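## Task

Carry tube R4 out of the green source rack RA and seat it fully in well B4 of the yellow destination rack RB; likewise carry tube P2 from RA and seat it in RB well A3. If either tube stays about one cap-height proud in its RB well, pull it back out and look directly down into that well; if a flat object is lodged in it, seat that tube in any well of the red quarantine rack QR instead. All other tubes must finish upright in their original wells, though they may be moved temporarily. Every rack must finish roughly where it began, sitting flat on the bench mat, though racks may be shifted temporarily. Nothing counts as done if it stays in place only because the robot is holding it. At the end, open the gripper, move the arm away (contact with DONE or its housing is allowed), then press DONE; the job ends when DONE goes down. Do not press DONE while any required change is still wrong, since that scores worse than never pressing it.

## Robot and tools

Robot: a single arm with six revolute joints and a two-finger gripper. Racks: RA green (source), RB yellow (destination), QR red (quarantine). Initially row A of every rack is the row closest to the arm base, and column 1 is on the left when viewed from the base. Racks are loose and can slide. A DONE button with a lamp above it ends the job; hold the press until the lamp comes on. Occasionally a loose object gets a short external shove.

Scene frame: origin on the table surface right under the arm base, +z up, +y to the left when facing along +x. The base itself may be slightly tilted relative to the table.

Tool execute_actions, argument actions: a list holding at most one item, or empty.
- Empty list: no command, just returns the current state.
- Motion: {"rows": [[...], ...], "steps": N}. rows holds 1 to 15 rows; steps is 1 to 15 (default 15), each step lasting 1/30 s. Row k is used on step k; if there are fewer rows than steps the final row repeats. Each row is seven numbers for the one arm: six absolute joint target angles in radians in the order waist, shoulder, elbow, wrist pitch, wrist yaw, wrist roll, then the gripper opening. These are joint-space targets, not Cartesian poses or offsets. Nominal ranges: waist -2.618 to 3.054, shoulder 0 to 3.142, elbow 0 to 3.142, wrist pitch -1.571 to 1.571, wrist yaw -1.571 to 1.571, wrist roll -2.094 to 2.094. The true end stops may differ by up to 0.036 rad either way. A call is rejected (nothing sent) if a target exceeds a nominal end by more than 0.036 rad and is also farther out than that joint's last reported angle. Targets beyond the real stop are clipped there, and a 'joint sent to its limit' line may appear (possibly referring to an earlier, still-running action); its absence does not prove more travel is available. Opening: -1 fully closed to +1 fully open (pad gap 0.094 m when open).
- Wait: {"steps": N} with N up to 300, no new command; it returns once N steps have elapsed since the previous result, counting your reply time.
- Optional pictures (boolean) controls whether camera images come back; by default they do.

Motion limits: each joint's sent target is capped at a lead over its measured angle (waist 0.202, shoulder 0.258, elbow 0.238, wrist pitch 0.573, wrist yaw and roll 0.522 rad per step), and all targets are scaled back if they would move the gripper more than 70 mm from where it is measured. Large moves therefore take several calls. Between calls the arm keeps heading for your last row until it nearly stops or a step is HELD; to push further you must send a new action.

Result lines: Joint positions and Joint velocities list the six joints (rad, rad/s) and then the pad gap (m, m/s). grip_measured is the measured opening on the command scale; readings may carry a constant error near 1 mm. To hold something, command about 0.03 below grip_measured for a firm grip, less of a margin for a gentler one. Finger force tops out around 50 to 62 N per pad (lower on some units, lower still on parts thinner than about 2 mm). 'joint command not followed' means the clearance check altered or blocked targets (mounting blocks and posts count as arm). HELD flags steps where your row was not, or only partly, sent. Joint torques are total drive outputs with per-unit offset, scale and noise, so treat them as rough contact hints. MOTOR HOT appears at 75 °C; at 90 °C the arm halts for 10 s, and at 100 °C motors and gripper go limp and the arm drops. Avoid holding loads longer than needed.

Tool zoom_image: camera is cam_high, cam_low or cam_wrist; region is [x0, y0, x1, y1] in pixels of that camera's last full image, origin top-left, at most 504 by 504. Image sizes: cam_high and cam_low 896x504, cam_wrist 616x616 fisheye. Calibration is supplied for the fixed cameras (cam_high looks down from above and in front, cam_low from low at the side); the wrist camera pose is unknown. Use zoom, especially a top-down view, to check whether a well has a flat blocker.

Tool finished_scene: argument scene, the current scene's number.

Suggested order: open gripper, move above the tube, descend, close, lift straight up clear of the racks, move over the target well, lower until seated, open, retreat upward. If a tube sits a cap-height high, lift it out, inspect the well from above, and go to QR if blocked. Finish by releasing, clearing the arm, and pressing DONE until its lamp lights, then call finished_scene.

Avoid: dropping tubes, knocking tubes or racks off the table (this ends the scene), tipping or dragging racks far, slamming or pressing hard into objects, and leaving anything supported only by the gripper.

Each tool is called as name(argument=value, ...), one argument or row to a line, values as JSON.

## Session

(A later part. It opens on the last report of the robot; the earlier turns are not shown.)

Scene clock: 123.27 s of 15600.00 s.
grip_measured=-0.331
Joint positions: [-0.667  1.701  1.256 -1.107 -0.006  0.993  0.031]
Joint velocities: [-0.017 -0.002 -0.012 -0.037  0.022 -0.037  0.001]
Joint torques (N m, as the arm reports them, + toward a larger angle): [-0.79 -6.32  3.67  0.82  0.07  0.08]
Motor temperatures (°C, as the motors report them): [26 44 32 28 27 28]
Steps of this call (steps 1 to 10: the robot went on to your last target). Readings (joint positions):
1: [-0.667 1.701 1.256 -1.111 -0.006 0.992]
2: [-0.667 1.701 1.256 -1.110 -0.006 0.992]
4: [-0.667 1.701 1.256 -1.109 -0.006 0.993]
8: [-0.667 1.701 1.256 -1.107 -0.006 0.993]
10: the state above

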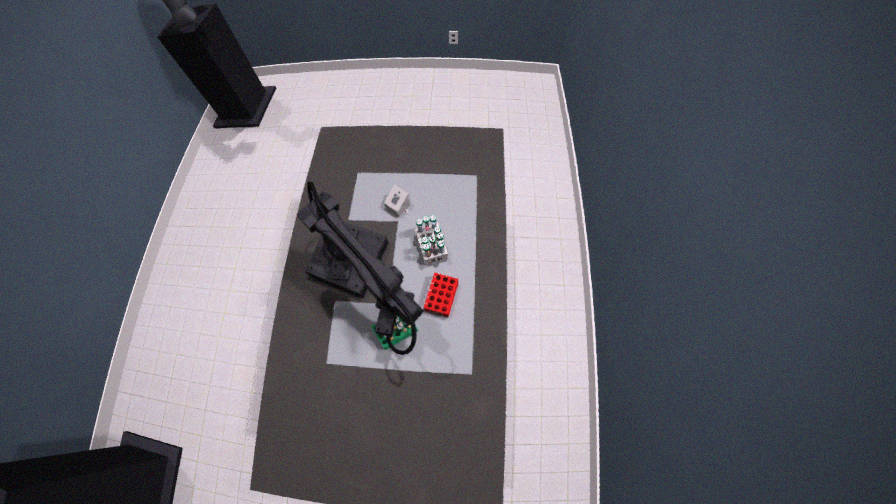

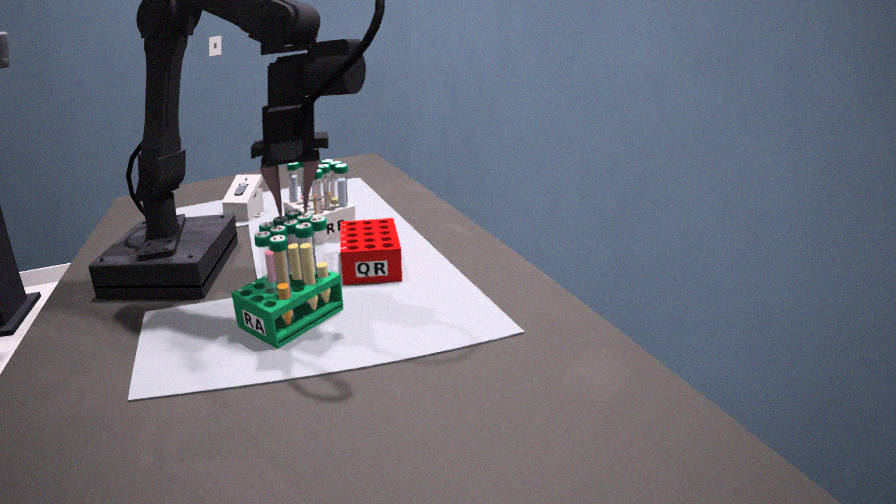

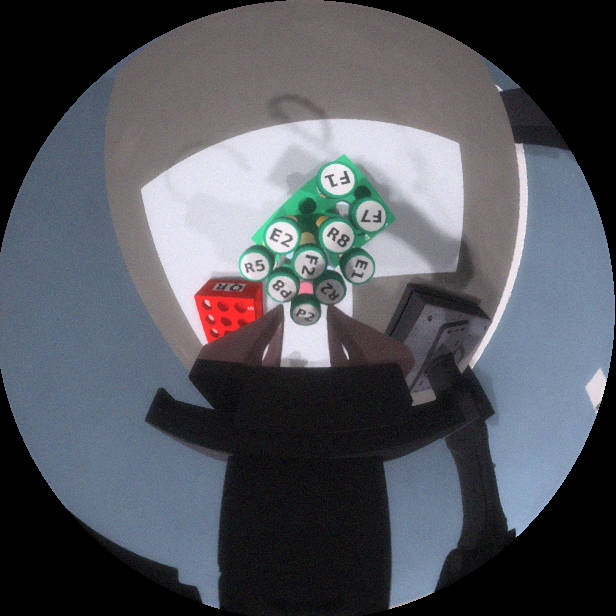

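execute_actions(
  actions=[
    {"rows":[[-0.674,1.7,1.25,-1.09,0,1,-0.33],[-0.674,1.695,1.27,-1.11,0,1,-0.33],[-0.674,1.692,1.285,-1.125,0,1,-0.33],[-0.672,1.69,1.295,-1.135,0,1,-0.33],[-0.668,1.69,1.3,-1.142,0,1,-0.33],[-0.663,1.69,1.3,-1.142,0,1,-0.33],[-0.658,1.69,1.3,-1.142,0,1,-0.33],[-0.653,1.69,1.3,-1.142,0,1,-0.33],[-0.648,1.69,1.3,-1.142,0,1,-0.33]]},
  ],
  pictures=false,
)

execute_actions(
  actions=[
    {"rows":[[-0.648,1.692,1.28,-1.13,0,1,-0.33],[-0.648,1.694,1.27,-1.12,0,1,-0.33],[-0.648,1.696,1.266,-1.112,0,1,-0.33],[-0.648,1.697,1.263,-1.106,0,1,-0.33],[-0.648,1.698,1.26,-1.1,0,1,-0.33],[-0.648,1.699,1.257,-1.096,0,1,-0.33],[-0.648,1.7,1.254,-1.092,0,1,-0.33],[-0.648,1.701,1.251,-1.088,0,1,-0.33],[-0.648,1.702,1.248,-1.084,0,1,-0.33],[-0.648,1.703,1.245,-1.08,0,1,-0.33],[-0.648,1.704,1.242,-1.076,0,1,-0.33],[-0.648,1.705,1.239,-1.072,0,1,-0.33],[-0.648,1.706,1.236,-1.07,0,1,-0.33],[-0.648,1.707,1.233,-1.068,0,1,-0.33],[-0.648,1.708,1.23,-1.066,0,1,-0.33]]},
  ],
  pictures=false,
)

execute_actions(
  actions=[
    {"steps":10},
  ],
)

zoom_image(
  camera="cam_wrist",
  region=[200,170,420,370],
)

Scene clock: 130.00 s of 15600.00 s.
grip_measured=-0.331
Joint positions: [-0.654  1.701  1.267 -1.124 -0.006  0.993  0.031]
Joint velocities: [-0.002 -0.012 -0.002  0.007  0.022 -0.051 -0.001]
Joint torques (N m, as the arm reports them, + toward a larger angle): [ 0.5  -7.88  8.58  0.33  0.06  0.07]
Motor temperatures (°C, as the motors report them): [26 43 31 28 27 28]
Steps of this call (steps 1 to 15: the robot went on to your last target; steps 16 to 140: nothing new was sent; then 1.57 s passed at rest; steps 141 to 155: all 15 steps of this action). Readings (joint positions):
141: [-0.667 1.701 1.256 -1.105 -0.006 0.993]
142: [-0.667 1.701 1.257 -1.106 -0.006 0.993]
144: [-0.667 1.701 1.262 -1.111 -0.006 0.993]
148: [-0.667 1.701 1.267 -1.119 -0.006 0.993]
155: the state above

Scene clock: 130.50 s of 15600.00 s.
grip_measured=-0.331
Joint positions: [-0.654  1.701  1.238 -1.099 -0.006  0.993  0.031]
Joint velocities: [-0.002 -0.012 -0.076  0.037 -0.051  0.007 -0.001]
Joint torques (N m, as the arm reports them, + toward a larger angle): [ 0.41 -6.37  5.55  0.62  0.07  0.08]
Motor temperatures (°C, as the motors report them): [26 43 31 28 27 28]
Steps of this call (steps 1 to 15: all 15 steps of this action). Readings (joint positions):
1: [-0.654 1.701 1.267 -1.124 -0.006 0.993]
2: [-0.654 1.701 1.267 -1.124 -0.006 0.993]
4: [-0.654 1.701 1.267 -1.124 -0.006 0.993]
8: [-0.654 1.701 1.264 -1.118 -0.006 0.993]
15: the state above

Scene clock: 130.83 s of 15600.00 s.
grip_measured=-0.331
Joint positions: [-0.654  1.701  1.233 -1.09  -0.006  0.993  0.031]
Joint velocities: [ 0.012 -0.002 -0.017  0.066  0.007 -0.081 -0.   ]
Joint torques (N m, as the arm reports them, + toward a larger angle): [ 0.47 -6.32  5.55  0.62  0.07  0.08]
Motor temperatures (°C, as the motors report them): [26 43 31 28 27 28]
Steps of this call (steps 1 to 10: the robot went on to your last target). Readings (joint positions):
1: [-0.654 1.701 1.236 -1.098 -0.006 0.993]
2: [-0.654 1.701 1.234 -1.096 -0.006 0.993]
4: [-0.654 1.701 1.233 -1.095 -0.006 0.993]
8: [-0.654 1.701 1.233 -1.091 -0.006 0.993]
10: the state above

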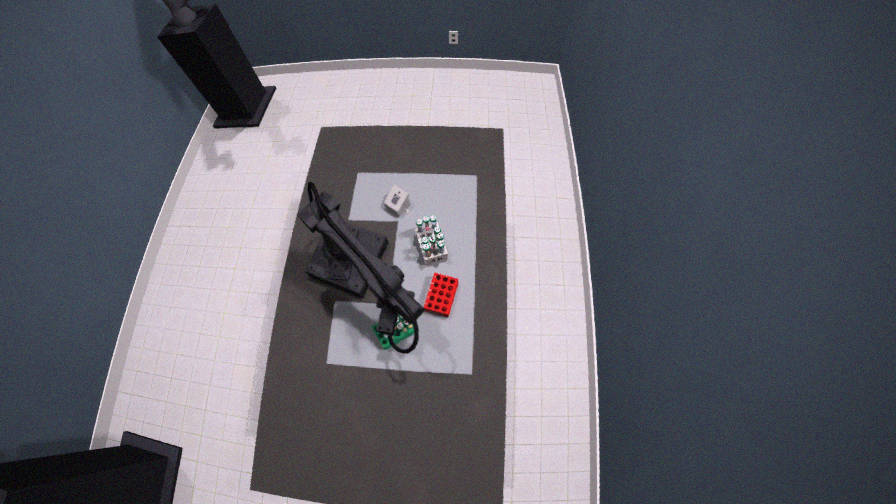

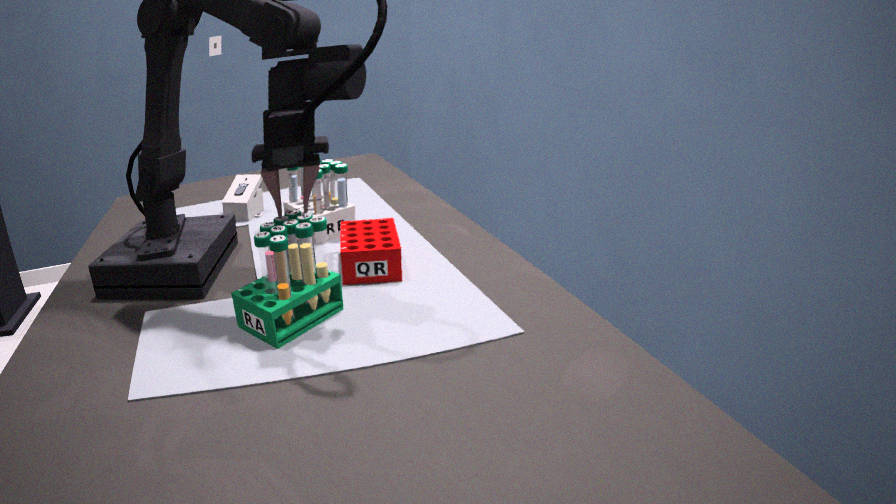

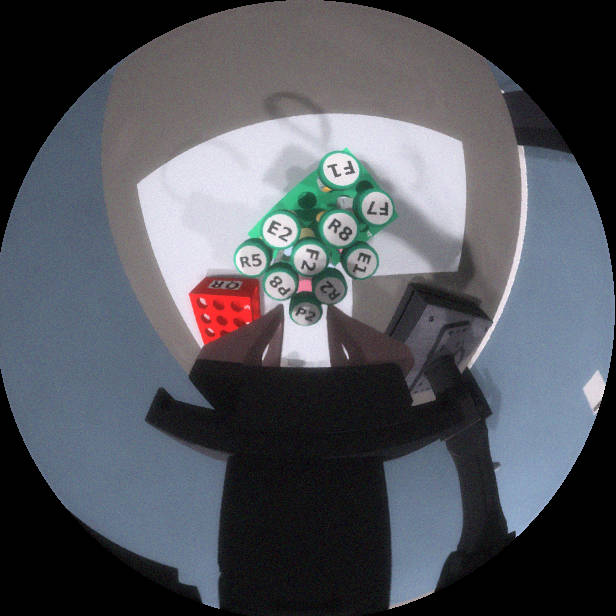

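Region (200, 170, 420, 370) of cam_wrist's 616x616 image, scaled by 2.291, with more detail than that image has; it fills the top 458 rows of this view, and the rest is white.

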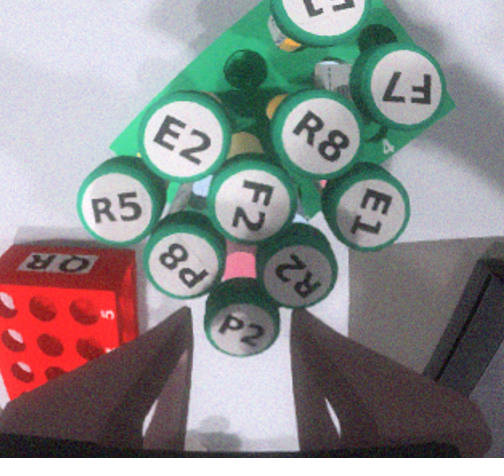

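execute_actions(
  actions=[
    {"rows":[[-0.648,1.708,1.227,-1.066,0,1,-0.33],[-0.648,1.709,1.224,-1.064,0,1,-0.33],[-0.648,1.71,1.221,-1.062,0,1,-0.33],[-0.648,1.71,1.218,-1.06,0,1,-0.33],[-0.648,1.71,1.215,-1.058,0,1,-0.33],[-0.652,1.71,1.212,-1.056,0,1,-0.33],[-0.656,1.71,1.21,-1.056,0,1,-0.33],[-0.66,1.71,1.21,-1.056,0,1,-0.36],[-0.663,1.71,1.21,-1.056,0,1,-0.39],[-0.666,1.71,1.21,-1.056,0,1,-0.42],[-0.668,1.71,1.21,-1.056,0,1,-0.45],[-0.668,1.71,1.21,-1.056,0,1,-0.48],[-0.668,1.71,1.21,-1.056,0,1,-0.5]]},
  ],
)

zoom_image(
  camera="cam_wrist",
  region=[200,170,420,370],
)

Scene clock: 134.63 s of 15600.00 s.
grip_measured=-0.497
Joint positions: [-0.66   1.711  1.213 -1.076 -0.006  0.993  0.024]
Joint velocities: [-0.012  0.007 -0.022  0.051 -0.007  0.022 -0.   ]
Joint torques (N m, as the arm reports them, + toward a larger angle): [-0.83 -7.03  5.53  0.58  0.09  0.08]
Motor temperatures (°C, as the motors report them): [26 43 31 28 27 28]
Steps of this call (steps 1 to 30: the robot went on to your last target; steps 31 to 90: nothing new was sent; then 0.30 s passed at rest; steps 91 to 105: all 15 steps of this action). Readings (joint positions):
91: [-0.654 1.701 1.233 -1.088 -0.006 0.993]
92: [-0.654 1.701 1.233 -1.088 -0.006 0.993]
94: [-0.654 1.701 1.232 -1.086 -0.006 0.993]
98: [-0.654 1.702 1.217 -1.080 -0.006 0.993]
105: the state above

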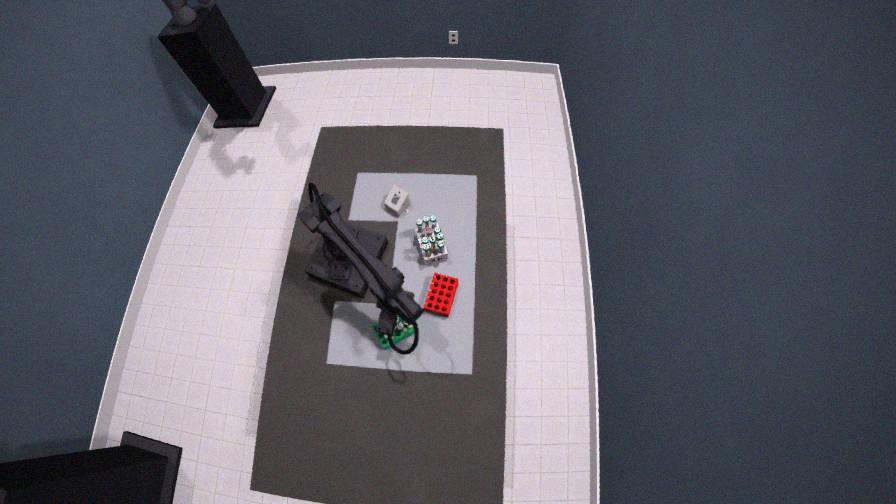

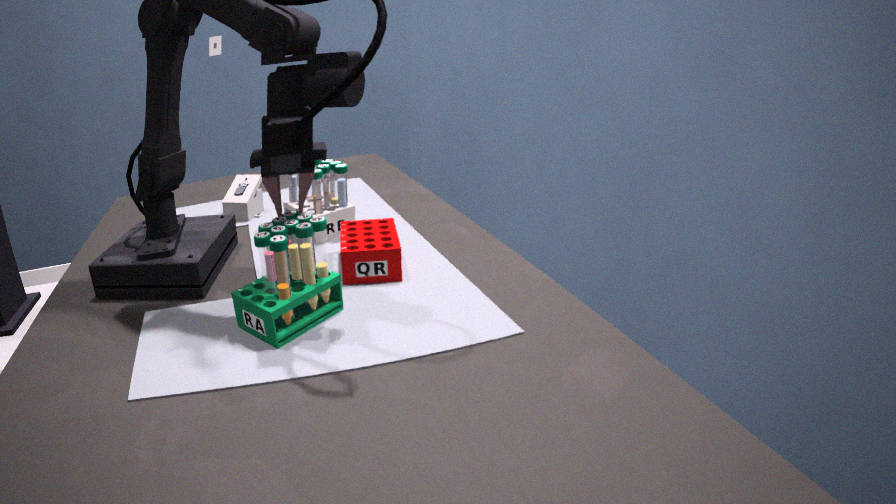

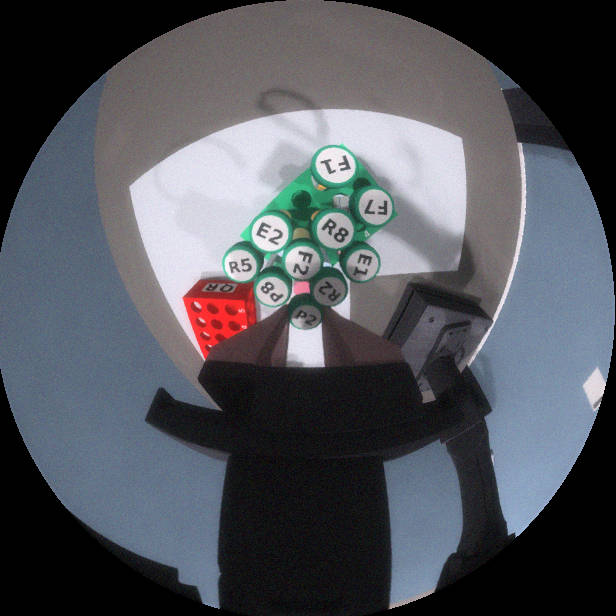

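Region (200, 170, 420, 370) of cam_wrist's 616x616 image, scaled by 2.291, with more detail than that image has; it fills the top 458 rows of this view, and the rest is white.

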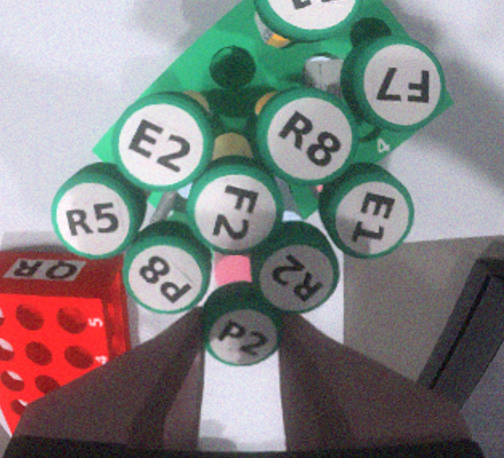

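execute_actions(
  actions=[
    {"rows":[[-0.668,1.71,1.21,-1.05,0,1,-0.5],[-0.668,1.71,1.21,-1.045,0,1,-0.5],[-0.668,1.71,1.21,-1.04,0,1,-0.5],[-0.668,1.71,1.21,-1.04,0,1,-0.5],[-0.668,1.71,1.21,-1.04,0,1,-0.52],[-0.668,1.71,1.21,-1.04,0,1,-0.54],[-0.668,1.71,1.21,-1.04,0,1,-0.56],[-0.668,1.71,1.21,-1.04,0,1,-0.58],[-0.668,1.71,1.21,-1.04,0,1,-0.6],[-0.668,1.71,1.21,-1.04,0,1,-0.6],[-0.668,1.704,1.22,-1.055,0,1,-0.6],[-0.668,1.698,1.23,-1.065,0,1,-0.6],[-0.668,1.692,1.24,-1.075,0,1,-0.6],[-0.668,1.688,1.25,-1.087,0,1,-0.6],[-0.668,1.685,1.26,-1.1,0,1,-0.6]]},
  ],
  pictures=false,
)

execute_actions(
  actions=[
    {"rows":[[-0.668,1.683,1.27,-1.112,0,1,-0.6],[-0.668,1.681,1.28,-1.125,0,1,-0.6],[-0.668,1.679,1.292,-1.14,0,1,-0.6],[-0.668,1.677,1.304,-1.155,0,1,-0.6],[-0.668,1.675,1.318,-1.172,0,1,-0.6],[-0.668,1.672,1.332,-1.19,0,1,-0.6],[-0.668,1.669,1.346,-1.207,0,1,-0.6],[-0.668,1.666,1.36,-1.224,0,1,-0.6],[-0.668,1.664,1.375,-1.24,0,1,-0.6],[-0.668,1.662,1.39,-1.257,0,1,-0.6],[-0.668,1.66,1.405,-1.273,0,1,-0.6],[-0.668,1.66,1.42,-1.29,0,1,-0.6]]},
  ],
)

Scene clock: 141.80 s of 15600.00 s.
grip_measured=-0.564
Joint positions: [-0.66   1.711  1.215 -1.074 -0.006  0.993  0.02 ]
Joint velocities: [ 0.012 -0.007  0.061 -0.168 -0.007 -0.051  0.   ]
Joint torques (N m, as the arm reports them, + toward a larger angle): [-0.89 -9.08  9.14  0.39  0.09  0.08]
Motor temperatures (°C, as the motors report them): [26 43 31 28 27 28]
Steps of this call (steps 1 to 15: the robot went on to your last target; steps 16 to 90: nothing new was sent; then 3.67 s passed at rest; steps 91 to 105: all 15 steps of this action). Readings (joint positions):
91: [-0.660 1.711 1.213 -1.075 -0.006 0.993]
92: [-0.660 1.711 1.213 -1.075 -0.006 0.993]
94: [-0.660 1.711 1.213 -1.071 -0.006 0.993]
98: [-0.660 1.711 1.213 -1.070 -0.006 0.993]
105: the state above

Scene clock: 142.30 s of 15600.00 s.
grip_measured=-0.564
Joint positions: [-0.66   1.689  1.388 -1.248 -0.007  0.993  0.02 ]
Joint velocities: [ 0.002 -0.1    0.129 -0.11  -0.11  -0.022 -0.001]
Joint torques (N m, as the arm reports them, + toward a larger angle): [-0.93 -8.84  7.9   0.26  0.09  0.08]
Motor temperatures (°C, as the motors report them): [26 43 32 28 27 28]
Steps of this call (steps 1 to 15: all 15 steps of this action). Readings (joint positions):
1: [-0.660 1.711 1.219 -1.079 -0.007 0.993]
2: [-0.660 1.711 1.227 -1.086 -0.007 0.993]
4: [-0.660 1.711 1.248 -1.107 -0.007 0.993]
8: [-0.660 1.710 1.299 -1.166 -0.007 0.993]
15: the state above

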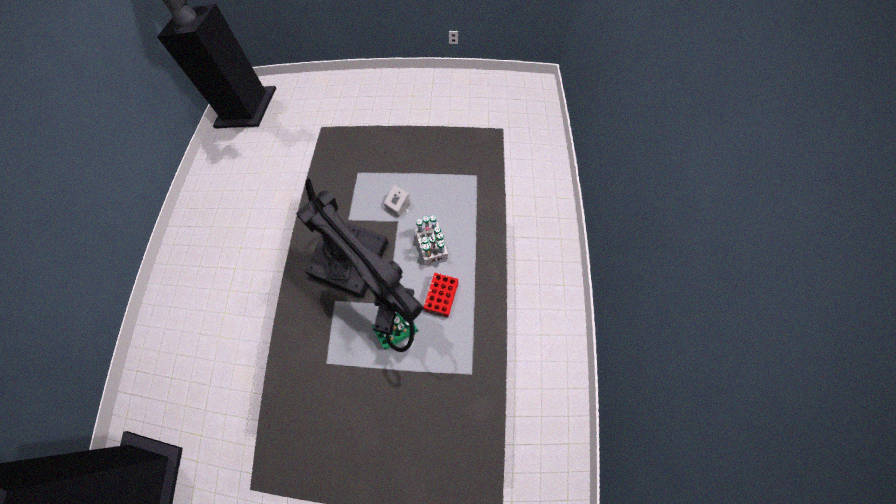

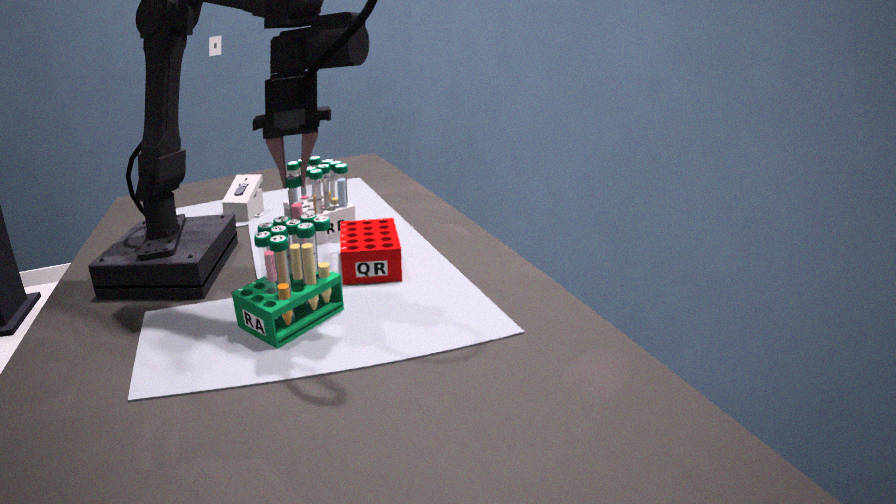

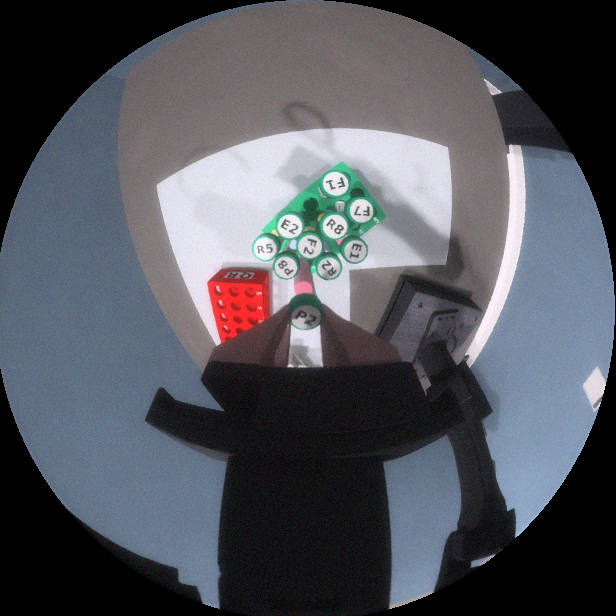

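execute_actions(
  actions=[
    {"rows":[[-0.665,1.66,1.445,-1.315,0,1,-0.6],[-0.665,1.66,1.47,-1.34,0,1,-0.6],[-0.665,1.66,1.495,-1.365,0,1,-0.6],[-0.665,1.66,1.52,-1.39,0,1,-0.6],[-0.665,1.66,1.545,-1.415,0,1,-0.6],[-0.665,1.66,1.57,-1.44,0,0.97,-0.6],[-0.665,1.66,1.595,-1.465,0,0.93,-0.6],[-0.665,1.66,1.62,-1.49,0,0.88,-0.6],[-0.665,1.66,1.645,-1.515,0,0.82,-0.6],[-0.665,1.66,1.67,-1.54,0,0.76,-0.6],[-0.665,1.657,1.695,-1.56,0,0.7,-0.6],[-0.665,1.654,1.72,-1.578,0,0.64,-0.6],[-0.665,1.65,1.74,-1.578,0,0.58,-0.6],[-0.66,1.645,1.755,-1.578,0,0.52,-0.6],[-0.65,1.64,1.77,-1.578,0,0.46,-0.6]]},
  ],
  pictures=false,
)

execute_actions(
  actions=[
    {"rows":[[-0.635,1.64,1.77,-1.578,0,0.4,-0.6],[-0.615,1.64,1.77,-1.578,0,0.34,-0.6],[-0.59,1.64,1.77,-1.578,0,0.28,-0.6],[-0.565,1.64,1.77,-1.578,0,0.22,-0.6],[-0.54,1.64,1.77,-1.578,0,0.16,-0.6],[-0.51,1.64,1.77,-1.578,0,0.1,-0.6],[-0.48,1.64,1.77,-1.578,0,0.04,-0.6],[-0.45,1.64,1.77,-1.578,0,-0.02,-0.6],[-0.42,1.64,1.77,-1.578,0,-0.08,-0.6],[-0.39,1.64,1.77,-1.578,0,-0.14,-0.6],[-0.36,1.64,1.77,-1.578,0,-0.2,-0.6],[-0.33,1.64,1.77,-1.578,0,-0.26,-0.6],[-0.3,1.64,1.77,-1.578,0,-0.32,-0.6],[-0.27,1.64,1.77,-1.578,0,-0.38,-0.6],[-0.24,1.64,1.77,-1.578,0,-0.44,-0.6]]},
  ],
  pictures=false,
)

execute_actions(
  actions=[
    {"rows":[[-0.21,1.64,1.77,-1.578,0,-0.5,-0.6],[-0.18,1.64,1.77,-1.578,0,-0.56,-0.6],[-0.15,1.64,1.77,-1.578,0,-0.62,-0.6],[-0.12,1.64,1.77,-1.578,0,-0.68,-0.6],[-0.09,1.64,1.77,-1.578,0,-0.74,-0.6],[-0.06,1.64,1.77,-1.578,0,-0.8,-0.6],[-0.03,1.64,1.77,-1.578,0,-0.86,-0.6],[0,1.64,1.77,-1.578,0,-0.92,-0.6],[0.03,1.64,1.77,-1.578,0,-0.98,-0.6],[0.06,1.64,1.77,-1.578,0,-1.04,-0.6],[0.09,1.64,1.77,-1.578,0,-1.1,-0.6],[0.12,1.64,1.77,-1.578,0,-1.16,-0.6],[0.15,1.64,1.77,-1.578,0,-1.22,-0.6],[0.175,1.64,1.77,-1.578,0,-1.28,-0.6],[0.2,1.64,1.77,-1.578,0,-1.34,-0.6]]},
  ],
  pictures=false,
)

execute_actions(
  actions=[
    {"rows":[[0.22,1.64,1.77,-1.578,0,-1.4,-0.6],[0.235,1.645,1.76,-1.578,0,-1.46,-0.6],[0.245,1.65,1.75,-1.578,0,-1.52,-0.6],[0.252,1.655,1.74,-1.578,0,-1.58,-0.6],[0.256,1.66,1.735,-1.578,0,-1.63,-0.6],[0.256,1.665,1.73,-1.578,0,-1.67,-0.6],[0.256,1.67,1.72,-1.578,0,-1.7,-0.6],[0.256,1.675,1.71,-1.578,0,-1.71,-0.6],[0.256,1.68,1.7,-1.578,0,-1.71,-0.6]]},
  ],
  pictures=false,
)

execute_actions(
  actions=[
    {"steps":12},
  ],
)

zoom_image(
  camera="cam_wrist",
  region=[220,190,380,340],
)

Scene clock: 158.77 s of 15600.00 s.
grip_measured=-0.564
Joint positions: [-0.66   1.681  1.711 -1.52  -0.01   0.684  0.02 ]
Joint velocities: [-0.002 -0.09   0.496 -0.359 -0.037 -1.516 -0.001]
Joint torques (N m, as the arm reports them, + toward a larger angle): [ 0.83 -9.72  8.22  0.42  0.13 -0.06]
Motor temperatures (°C, as the motors report them): [26 44 33 27 27 28]
Steps of this call (steps 1 to 30: the robot went on to your last target; steps 31 to 100: nothing new was sent; then 12.63 s passed at rest; steps 101 to 115: all 15 steps of this action). Readings (joint positions):
101: [-0.660 1.685 1.395 -1.278 -0.007 0.993]
102: [-0.660 1.685 1.403 -1.287 -0.007 0.993]
104: [-0.660 1.685 1.438 -1.319 -0.007 0.993]
108: [-0.660 1.685 1.546 -1.392 -0.008 0.965]
115: the state above

Scene clock: 159.27 s of 15600.00 s.
grip_measured=-0.564
Joint positions: [-0.294  1.662  1.743 -1.561 -0.001 -0.182  0.021]
Joint velocities: [ 0.823  0.007  0.002 -0.066  0.11  -1.722 -0.001]
Joint torques (N m, as the arm reports them, + toward a larger angle): [ 0.28 -8.4   7.98  0.44  0.02 -0.06]
Motor temperatures (°C, as the motors report them): [26 44 33 27 27 28]
Steps of this call (steps 1 to 15: all 15 steps of this action). Readings (joint positions):
1: [-0.658 1.677 1.725 -1.527 -0.009 0.631]
2: [-0.652 1.672 1.734 -1.532 -0.007 0.577]
4: [-0.622 1.664 1.742 -1.543 -0.003 0.467]
8: [-0.510 1.662 1.743 -1.556 -0.001 0.235]
15: the state above

Scene clock: 159.77 s of 15600.00 s.
grip_measured=-0.563
Joint positions: [ 0.153  1.662  1.743 -1.562  0.004 -1.081  0.021]
Joint velocities: [ 0.784 -0.002 -0.017 -0.037 -0.051 -1.736 -0.001]
Joint torques (N m, as the arm reports them, + toward a larger angle): [-0.17 -8.5   7.97  0.43 -0.04 -0.06]
Motor temperatures (°C, as the motors report them): [26 44 33 27 27 28]
Steps of this call (steps 1 to 15: all 15 steps of this action). Readings (joint positions):
1: [-0.264 1.662 1.743 -1.561 -0.001 -0.241]
2: [-0.235 1.662 1.743 -1.562 -0.001 -0.301]
4: [-0.175 1.662 1.743 -1.562 0.000 -0.421]
8: [-0.055 1.662 1.743 -1.562 0.002 -0.661]
15: the state above

Scene clock: 160.27 s of 15600.00 s.
grip_measured=-0.563
Joint positions: [ 0.255  1.685  1.701 -1.563  0.006 -1.666  0.021]
Joint velocities: [-0.022  0.046 -0.022  0.037 -0.051 -0.212 -0.   ]
Joint torques (N m, as the arm reports them, + toward a larger angle): [-0.02 -7.59  5.77  0.33 -0.04 -0.1 ]
Motor temperatures (°C, as the motors report them): [26 44 33 27 27 28]
Steps of this call (steps 1 to 15: all 15 steps of this action). Readings (joint positions):
1: [0.180 1.662 1.743 -1.562 0.004 -1.141]
2: [0.203 1.662 1.743 -1.562 0.004 -1.201]
4: [0.237 1.662 1.743 -1.562 0.004 -1.321]
8: [0.255 1.662 1.732 -1.562 0.004 -1.529]
15: the state above

Scene clock: 160.67 s of 15600.00 s.
grip_measured=-0.563
Joint positions: [ 0.255  1.686  1.7   -1.563  0.006 -1.699  0.021]
Joint velocities: [-0.012 -0.007  0.002  0.022  0.037 -0.11  -0.   ]
Joint torques (N m, as the arm reports them, + toward a larger angle): [-0.07 -7.35  5.67  0.34 -0.05 -0.1 ]
Motor temperatures (°C, as the motors report them): [26 44 33 27 27 28]
Steps of this call (steps 1 to 12: the robot went on to your last target). Readings (joint positions):
1: [0.255 1.686 1.700 -1.563 0.006 -1.673]
2: [0.255 1.686 1.700 -1.563 0.006 -1.679]
4: [0.255 1.686 1.700 -1.563 0.006 -1.687]
8: [0.255 1.686 1.700 -1.563 0.006 -1.696]
12: the state above

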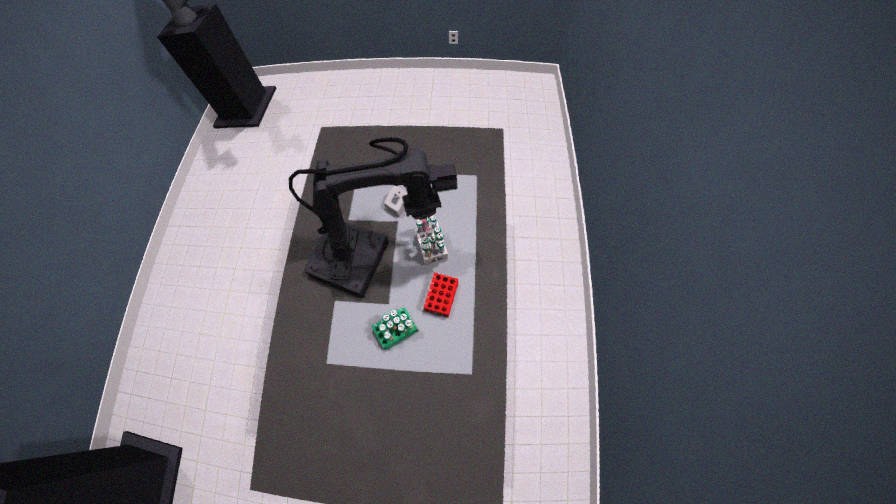

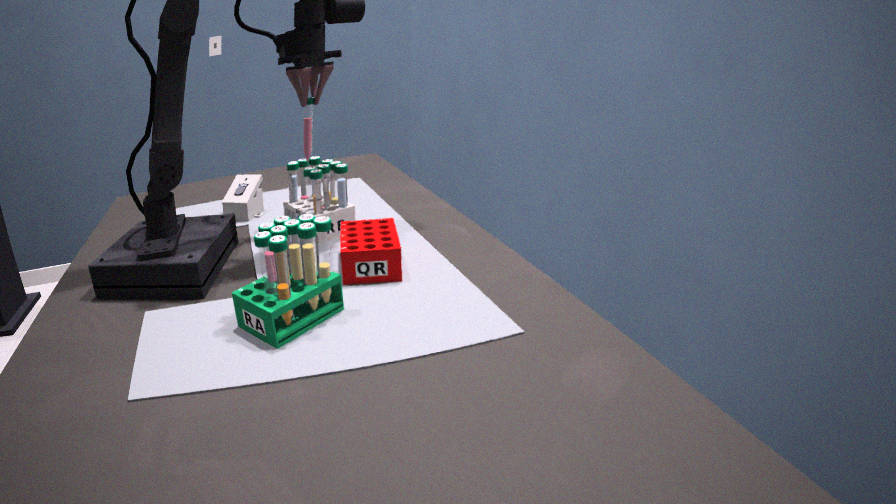

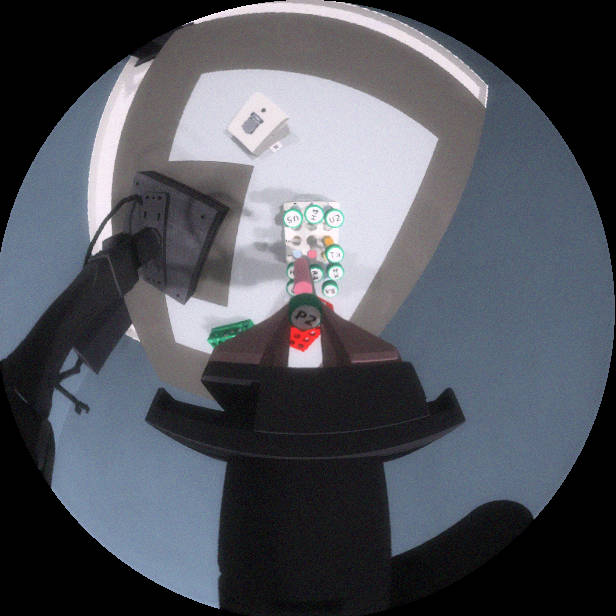

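Region (220, 190, 380, 340) of cam_wrist's 616x616 image, scaled by 3.150, with more detail than that image has; it fills the top 472 rows of this view, and the rest is white.

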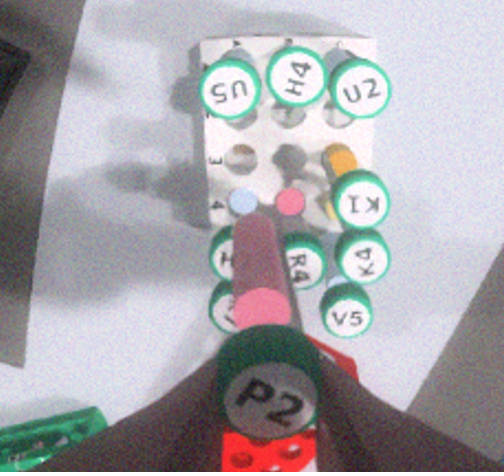

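execute_actions(
  actions=[],
)

Scene clock: 172.17 s of 15600.00 s.
grip_measured=-0.563
Joint positions: [ 0.255  1.686  1.7   -1.563  0.006 -1.701  0.021]
Joint velocities: [-0.012  0.007  0.002  0.007 -0.066 -0.037 -0.001]
Joint torques (N m, as the arm reports them, + toward a larger angle): [-0.02 -7.33  5.73  0.35 -0.05 -0.1 ]
Motor temperatures (°C, as the motors report them): [26 43 32 27 27 28]
Steps of this call (steps 1 to 30: the robot went on to your last target; steps 31 to 90: nothing new was sent; then 8.50 s passed at rest). Readings (joint positions):
1: [0.255 1.686 1.700 -1.563 0.006 -1.699]
2: [0.255 1.686 1.700 -1.563 0.006 -1.700]
4: [0.255 1.686 1.700 -1.563 0.006 -1.701]
8: [0.255 1.686 1.700 -1.563 0.006 -1.701]
90: the state above
The arm was judged still, so your last target was given up. Only a new action makes it travel on or press farther. Fingers that are still opening or closing keep moving.

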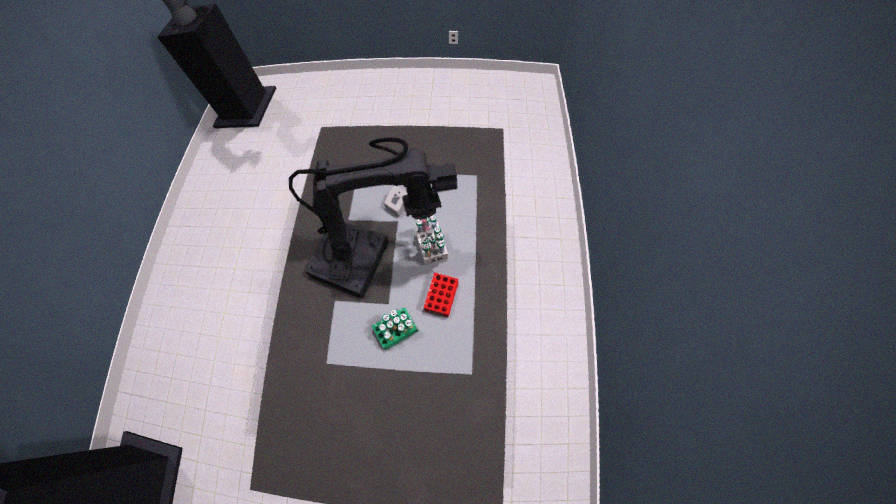

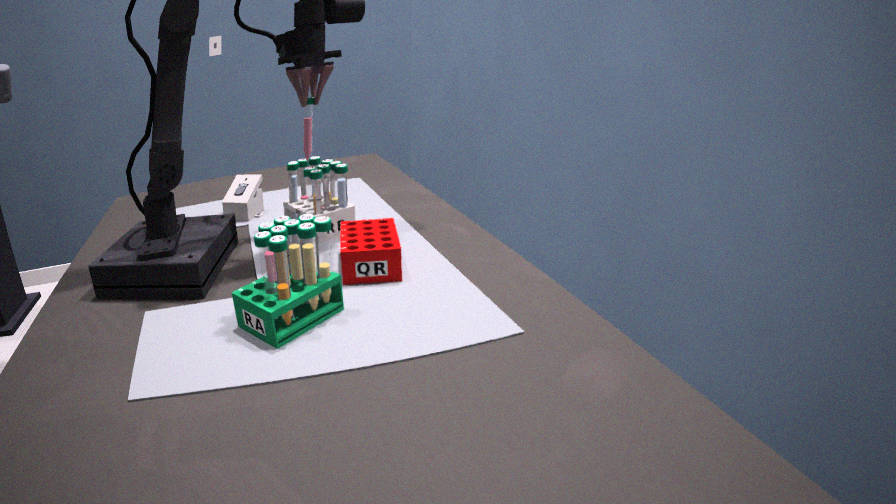

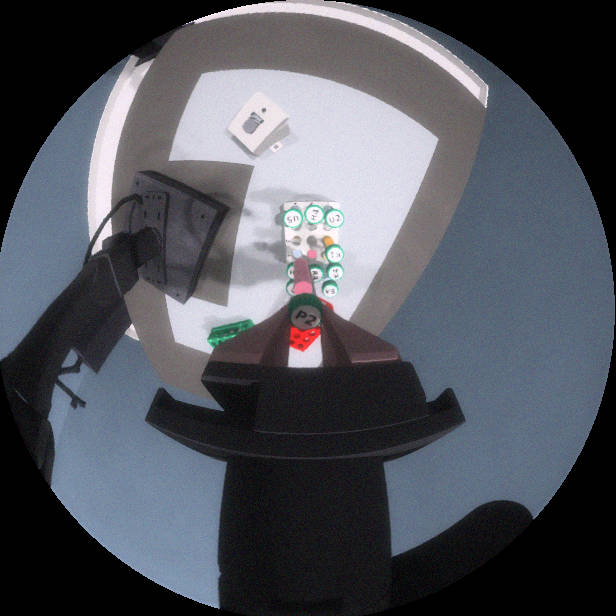

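execute_actions(
  actions=[
    {"rows":[[0.265,1.67,1.70,-1.57,0,-1.71,-0.6],[0.27,1.66,1.69,-1.55,0,-1.71,-0.6],[0.275,1.65,1.68,-1.53,0,-1.71,-0.6],[0.277,1.645,1.665,-1.52,0,-1.71,-0.6],[0.277,1.645,1.65,-1.51,0,-1.71,-0.6],[0.277,1.645,1.64,-1.505,0,-1.71,-0.6]],"steps":15},
  ],
)

zoom_image(
  camera="cam_wrist",
  region=[220,190,380,340],
)

Scene clock: 175.33 s of 15600.00 s.
grip_measured=-0.563
Joint positions: [ 0.271  1.674  1.641 -1.523  0.007 -1.702  0.021]
Joint velocities: [-0.002 -0.012  0.002  0.051 -0.007 -0.007  0.001]
Joint torques (N m, as the arm reports them, + toward a larger angle): [ 0.47 -9.19  5.74  0.52 -0.05 -0.1 ]
Motor temperatures (°C, as the motors report them): [26 43 32 27 27 28]
Steps of this call (steps 1 to 80: nothing new was sent; steps 81 to 95: all 15 steps of this action). Readings (joint positions):
81: [0.255 1.686 1.700 -1.563 0.006 -1.702]
82: [0.256 1.686 1.700 -1.563 0.006 -1.702]
84: [0.262 1.682 1.690 -1.553 0.007 -1.702]
88: [0.271 1.674 1.649 -1.535 0.007 -1.702]
95: the state above

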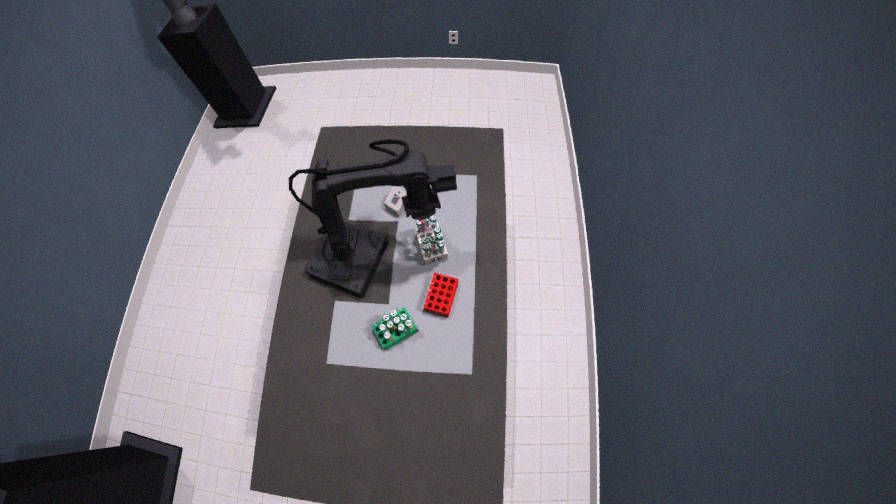

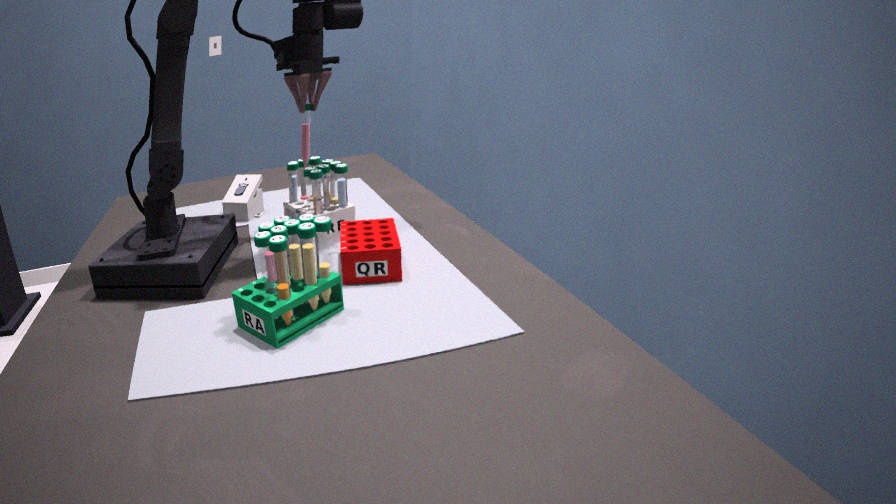

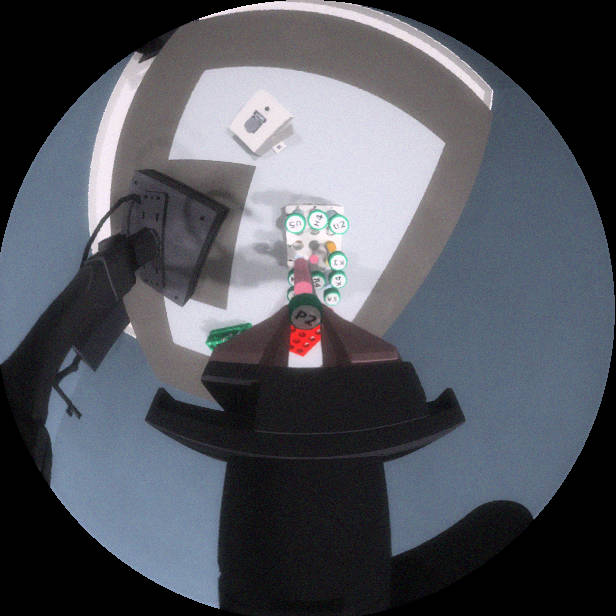

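Region (220, 190, 380, 340) of cam_wrist's 616x616 image, scaled by 3.150, with more detail than that image has; it fills the top 472 rows of this view, and the rest is white.

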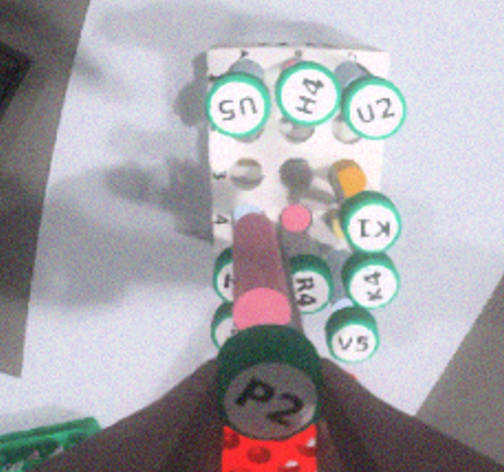

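execute_actions(
  actions=[
    {"rows":[[0.277,1.635,1.63,-1.50,0,-1.71,-0.6],[0.277,1.633,1.615,-1.485,0,-1.71,-0.6],[0.277,1.633,1.60,-1.47,0,-1.71,-0.6],[0.277,1.633,1.585,-1.455,0,-1.71,-0.6],[0.277,1.633,1.57,-1.44,0,-1.71,-0.6],[0.277,1.633,1.555,-1.425,0,-1.71,-0.6],[0.277,1.633,1.54,-1.41,0,-1.71,-0.6],[0.277,1.633,1.525,-1.395,0,-1.71,-0.6],[0.277,1.633,1.51,-1.385,0,-1.71,-0.6],[0.277,1.633,1.495,-1.375,0,-1.71,-0.6],[0.277,1.633,1.48,-1.368,0,-1.71,-0.6]],"steps":15},
  ],
)

zoom_image(
  camera="cam_wrist",
  region=[220,190,380,340],
)

Scene clock: 179.07 s of 15600.00 s.
grip_measured=-0.563
Joint positions: [ 0.271  1.659  1.479 -1.403  0.007 -1.702  0.021]
Joint velocities: [-0.002 -0.002 -0.002  0.154  0.022 -0.037 -0.001]
Joint torques (N m, as the arm reports them, + toward a larger angle): [ 0.47 -8.79  5.96  0.58 -0.05 -0.09]
Motor temperatures (°C, as the motors report them): [26 44 32 27 27 28]
Steps of this call (steps 1 to 15: the robot went on to your last target; steps 16 to 90: nothing new was sent; then 0.23 s passed at rest; steps 91 to 105: all 15 steps of this action). Readings (joint positions):
91: [0.271 1.674 1.641 -1.519 0.007 -1.702]
92: [0.271 1.673 1.637 -1.514 0.007 -1.702]
94: [0.271 1.665 1.616 -1.498 0.007 -1.702]
98: [0.271 1.659 1.556 -1.459 0.007 -1.702]
105: the state above

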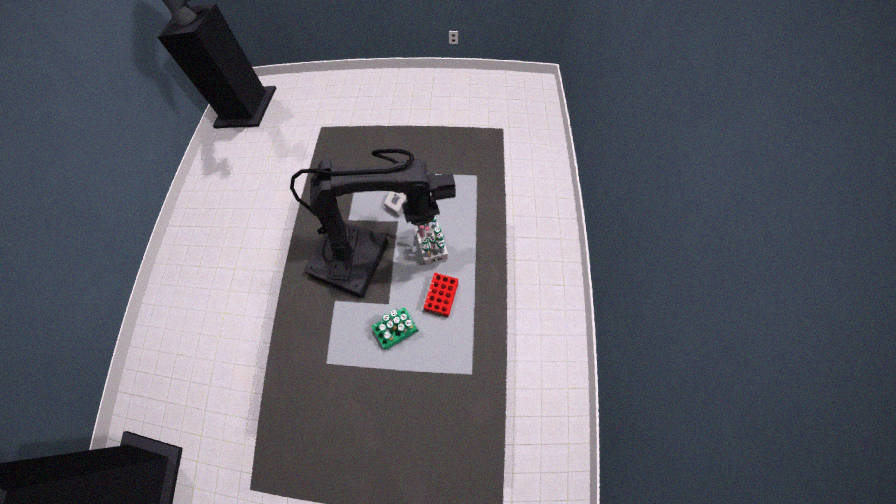

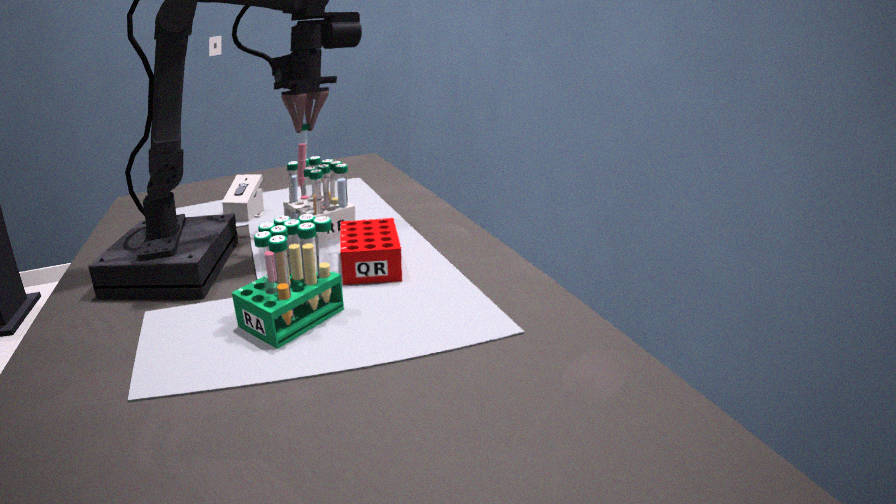

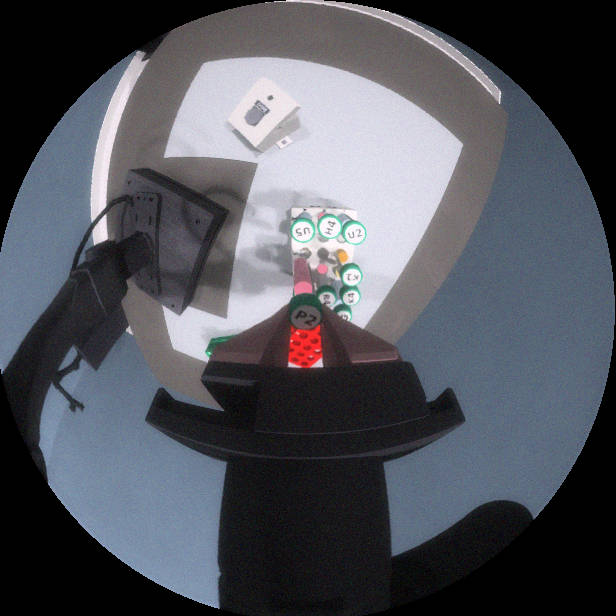

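Region (220, 190, 380, 340) of cam_wrist's 616x616 image, scaled by 3.150, with more detail than that image has; it fills the top 472 rows of this view, and the rest is white.

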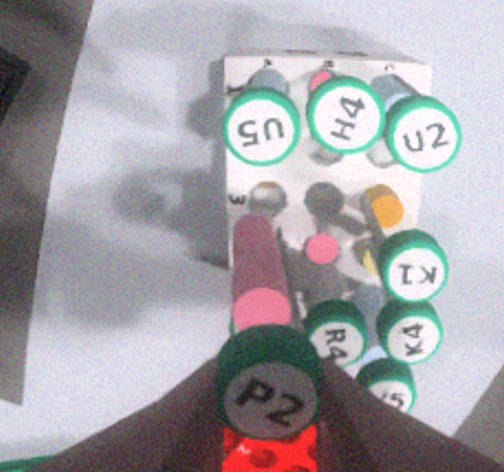

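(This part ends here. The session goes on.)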